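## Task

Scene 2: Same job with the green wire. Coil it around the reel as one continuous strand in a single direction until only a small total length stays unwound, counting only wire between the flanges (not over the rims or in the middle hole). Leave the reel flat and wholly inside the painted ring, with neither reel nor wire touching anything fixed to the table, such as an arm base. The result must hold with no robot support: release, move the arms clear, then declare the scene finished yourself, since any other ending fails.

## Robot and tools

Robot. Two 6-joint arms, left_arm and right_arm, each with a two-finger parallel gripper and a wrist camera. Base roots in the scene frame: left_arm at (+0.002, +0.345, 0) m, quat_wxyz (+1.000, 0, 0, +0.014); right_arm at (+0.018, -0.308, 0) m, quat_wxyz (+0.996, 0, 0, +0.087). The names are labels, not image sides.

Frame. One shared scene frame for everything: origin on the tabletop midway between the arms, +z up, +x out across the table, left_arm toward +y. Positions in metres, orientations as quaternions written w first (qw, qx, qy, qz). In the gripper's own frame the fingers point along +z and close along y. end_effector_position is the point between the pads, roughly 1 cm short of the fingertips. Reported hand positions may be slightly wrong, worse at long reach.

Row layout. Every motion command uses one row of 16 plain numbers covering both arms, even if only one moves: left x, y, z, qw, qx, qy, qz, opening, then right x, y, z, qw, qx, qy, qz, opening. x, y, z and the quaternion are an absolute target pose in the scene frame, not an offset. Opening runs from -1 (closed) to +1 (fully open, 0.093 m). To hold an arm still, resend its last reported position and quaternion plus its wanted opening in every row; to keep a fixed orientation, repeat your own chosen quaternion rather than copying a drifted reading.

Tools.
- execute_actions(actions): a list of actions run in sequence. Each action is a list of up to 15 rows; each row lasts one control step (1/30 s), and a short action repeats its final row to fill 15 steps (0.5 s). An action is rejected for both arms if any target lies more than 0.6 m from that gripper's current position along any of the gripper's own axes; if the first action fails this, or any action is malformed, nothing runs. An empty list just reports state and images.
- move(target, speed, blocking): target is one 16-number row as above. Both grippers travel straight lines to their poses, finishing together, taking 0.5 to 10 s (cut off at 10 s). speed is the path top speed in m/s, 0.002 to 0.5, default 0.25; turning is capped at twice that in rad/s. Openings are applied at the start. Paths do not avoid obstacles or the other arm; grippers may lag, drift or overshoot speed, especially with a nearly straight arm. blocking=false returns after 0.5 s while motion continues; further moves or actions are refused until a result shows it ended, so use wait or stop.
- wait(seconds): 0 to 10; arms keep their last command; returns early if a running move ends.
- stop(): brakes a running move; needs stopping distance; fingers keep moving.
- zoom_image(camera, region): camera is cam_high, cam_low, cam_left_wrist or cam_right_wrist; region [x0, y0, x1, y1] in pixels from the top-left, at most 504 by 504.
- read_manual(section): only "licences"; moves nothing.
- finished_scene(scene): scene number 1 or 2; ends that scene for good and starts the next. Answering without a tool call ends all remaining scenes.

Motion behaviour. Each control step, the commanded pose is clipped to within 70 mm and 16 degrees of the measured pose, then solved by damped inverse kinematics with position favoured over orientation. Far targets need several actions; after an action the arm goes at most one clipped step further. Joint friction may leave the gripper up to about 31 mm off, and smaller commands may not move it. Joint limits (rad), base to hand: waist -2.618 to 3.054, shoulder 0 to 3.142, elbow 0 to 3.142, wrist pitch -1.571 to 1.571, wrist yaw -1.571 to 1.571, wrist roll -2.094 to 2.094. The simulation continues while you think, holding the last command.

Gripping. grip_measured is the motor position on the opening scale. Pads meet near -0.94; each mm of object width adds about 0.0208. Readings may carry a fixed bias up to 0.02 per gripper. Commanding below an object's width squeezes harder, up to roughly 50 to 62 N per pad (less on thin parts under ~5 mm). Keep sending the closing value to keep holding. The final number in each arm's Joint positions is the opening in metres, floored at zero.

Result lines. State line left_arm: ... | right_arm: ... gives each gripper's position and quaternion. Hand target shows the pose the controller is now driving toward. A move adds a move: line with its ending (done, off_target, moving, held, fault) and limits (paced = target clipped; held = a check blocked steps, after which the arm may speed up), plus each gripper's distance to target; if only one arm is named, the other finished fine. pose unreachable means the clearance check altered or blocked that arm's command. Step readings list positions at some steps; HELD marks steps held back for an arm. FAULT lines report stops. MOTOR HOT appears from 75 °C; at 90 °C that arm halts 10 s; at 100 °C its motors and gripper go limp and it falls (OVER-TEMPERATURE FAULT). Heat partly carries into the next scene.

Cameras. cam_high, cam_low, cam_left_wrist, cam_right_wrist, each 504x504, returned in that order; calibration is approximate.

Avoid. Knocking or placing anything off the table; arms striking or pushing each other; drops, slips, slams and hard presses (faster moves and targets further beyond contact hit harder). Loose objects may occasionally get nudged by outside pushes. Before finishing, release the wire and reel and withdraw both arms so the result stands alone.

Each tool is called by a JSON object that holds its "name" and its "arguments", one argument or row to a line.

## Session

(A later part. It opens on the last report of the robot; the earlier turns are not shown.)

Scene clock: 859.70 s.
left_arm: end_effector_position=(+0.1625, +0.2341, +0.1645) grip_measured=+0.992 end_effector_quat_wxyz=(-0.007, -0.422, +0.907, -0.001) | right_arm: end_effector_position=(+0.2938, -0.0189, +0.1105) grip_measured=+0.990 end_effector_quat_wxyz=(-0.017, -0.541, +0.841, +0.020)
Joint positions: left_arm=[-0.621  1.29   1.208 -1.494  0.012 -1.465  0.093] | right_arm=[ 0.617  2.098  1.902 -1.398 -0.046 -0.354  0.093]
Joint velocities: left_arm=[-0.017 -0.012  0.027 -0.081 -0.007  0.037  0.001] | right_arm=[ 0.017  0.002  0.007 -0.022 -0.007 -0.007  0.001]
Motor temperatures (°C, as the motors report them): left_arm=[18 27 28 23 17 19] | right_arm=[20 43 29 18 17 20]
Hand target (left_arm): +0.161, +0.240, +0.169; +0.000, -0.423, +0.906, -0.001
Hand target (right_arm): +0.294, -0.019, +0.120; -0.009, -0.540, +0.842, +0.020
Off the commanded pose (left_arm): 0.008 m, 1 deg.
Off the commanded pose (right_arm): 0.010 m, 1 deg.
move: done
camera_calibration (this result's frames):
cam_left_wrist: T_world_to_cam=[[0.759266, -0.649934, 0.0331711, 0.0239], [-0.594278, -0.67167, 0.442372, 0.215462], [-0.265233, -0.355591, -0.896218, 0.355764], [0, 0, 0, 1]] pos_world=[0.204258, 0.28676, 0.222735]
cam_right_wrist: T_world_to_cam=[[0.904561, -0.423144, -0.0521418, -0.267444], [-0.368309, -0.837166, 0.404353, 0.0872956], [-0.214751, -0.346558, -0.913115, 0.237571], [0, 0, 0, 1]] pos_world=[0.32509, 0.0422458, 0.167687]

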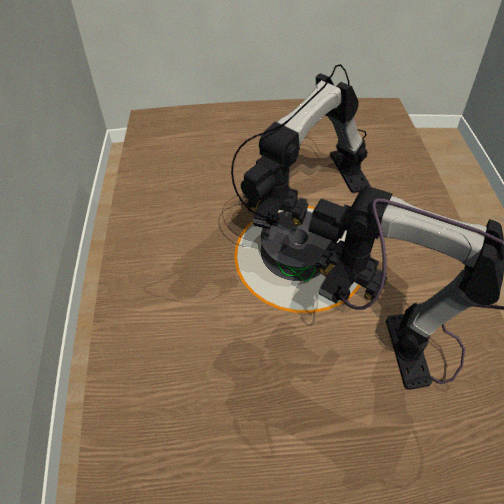

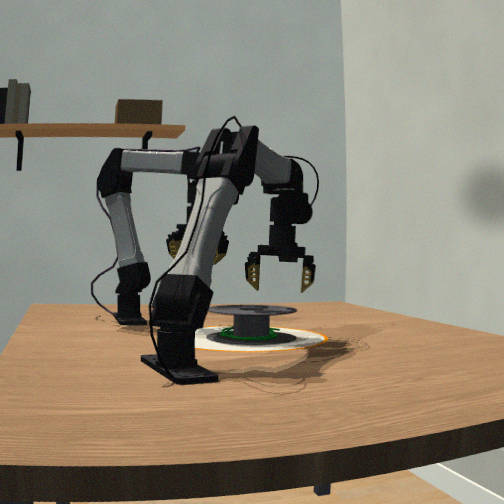

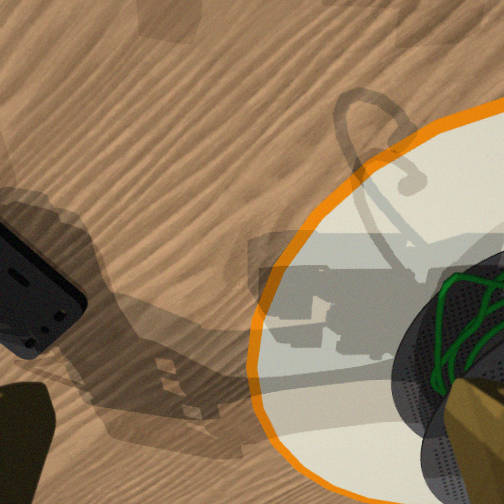

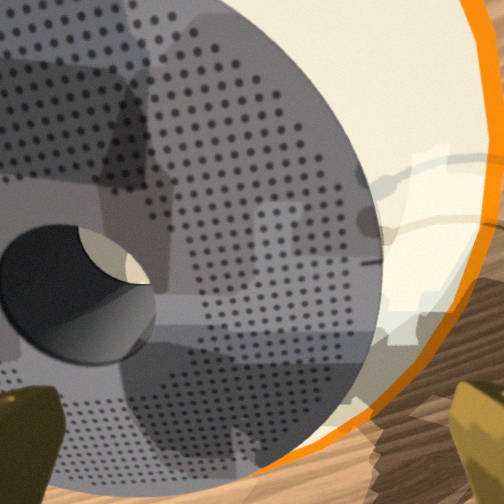

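{"name": "move", "arguments": {
  "target": [0.14,0.42,0.17,0,0.574,-0.819,0,1.0, 0.20,-0.20,0.16,0,-0.6,0.8,0,1.0],
  "speed": 0.25
}}

Scene clock: 861.53 s.
left_arm: end_effector_position=(+0.1425, +0.4167, +0.1678) grip_measured=+0.992 end_effector_quat_wxyz=(+0.009, -0.573, +0.819, +0.001) | right_arm: end_effector_position=(+0.2070, -0.1898, +0.1681) grip_measured=+0.990 end_effector_quat_wxyz=(+0.017, -0.601, +0.799, +0.008)
Joint positions: left_arm=[ 0.443  1.133  1.123 -1.544 -0.005 -0.752  0.093] | right_arm=[ 0.371  1.363  1.276 -1.452 -0.02  -0.746  0.093]
Joint velocities: left_arm=[-0.007 -0.002  0.002  0.007 -0.007  0.037 -0.001] | right_arm=[ 0.007 -0.007 -0.002 -0.007  0.081 -0.037  0.001]
Motor temperatures (°C, as the motors report them): left_arm=[18 27 28 23 17 19] | right_arm=[20 43 29 18 17 20]
Hand target (left_arm): +0.145, +0.417, +0.170; +0.004, -0.574, +0.819, -0.004
Hand target (right_arm): +0.201, -0.198, +0.163; +0.001, -0.600, +0.800, +0.005
Off the commanded pose (left_arm): 0.005 m, 1 deg.
Off the commanded pose (right_arm): 0.015 m, 2 deg.
move: off_target (right_arm)
camera_calibration (this result's frames):
cam_left_wrist: T_world_to_cam=[[0.935339, -0.350858, 0.045166, 0.00597112], [-0.336875, -0.844455, 0.416427, 0.364455], [-0.107966, -0.404715, -0.908047, 0.418455], [0, 0, 0, 1]] pos_world=[0.162369, 0.479216, 0.227938]
cam_right_wrist: T_world_to_cam=[[0.958093, -0.286402, 0.00563454, -0.253096], [-0.268736, -0.891835, 0.363883, -0.135271], [-0.0991918, -0.350148, -0.931428, 0.190835], [0, 0, 0, 1]] pos_world=[0.225067, -0.126306, 0.228398]

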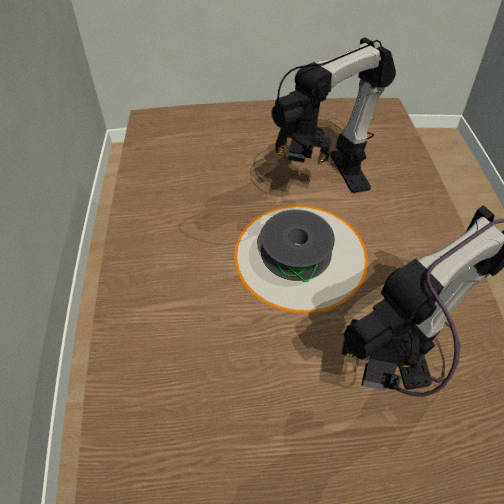

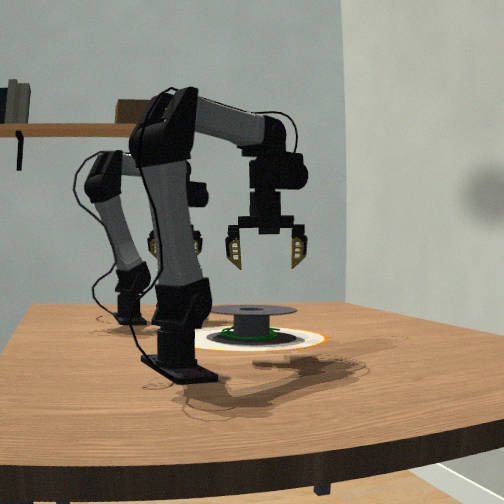

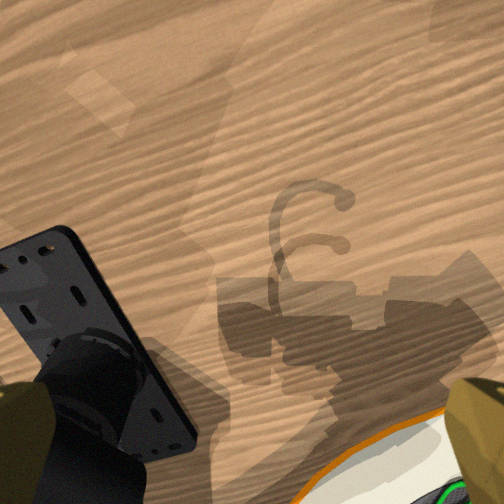

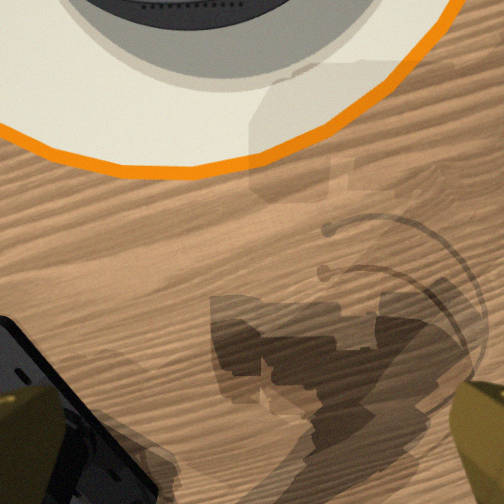

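{"name": "zoom_image", "arguments": {
  "camera": "cam_high",
  "region": [225,195,375,320]
}}

{"name": "zoom_image", "arguments": {
  "camera": "cam_low",
  "region": [190,295,335,360]
}}

Region (225, 195, 375, 320) of cam_high's 504x504 image, scaled by 3.360, with more detail than that image has.

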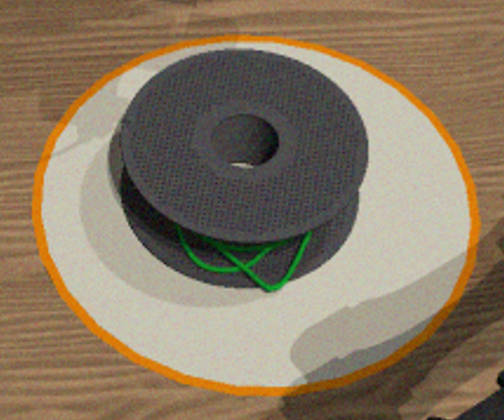

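Region (190, 295, 335, 360) of cam_low's 504x504 image, scaled by 3.476, with more detail than that image has; it fills the top 226 rows of this view, and the rest is white.

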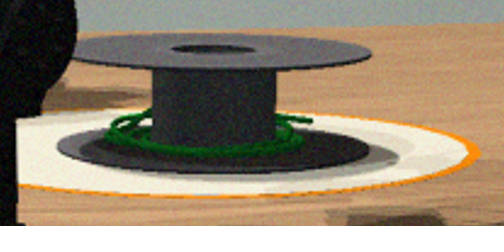

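{"name": "zoom_image", "arguments": {
  "camera": "cam_high",
  "region": [265,250,335,295]
}}

Region (265, 250, 335, 295) of cam_high's 504x504 image, scaled by 7.200, with more detail than that image has; it fills the top 324 rows of this view, and the rest is white.

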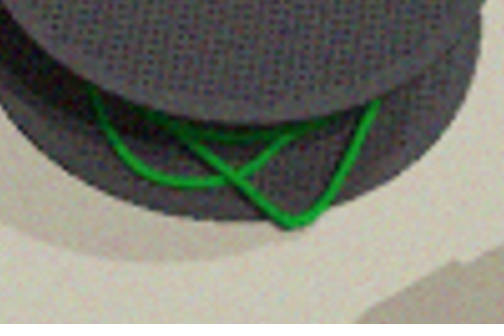

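{"name": "finished_scene", "arguments": {
  "scene": 2
}}

The scene is finished: the task was done.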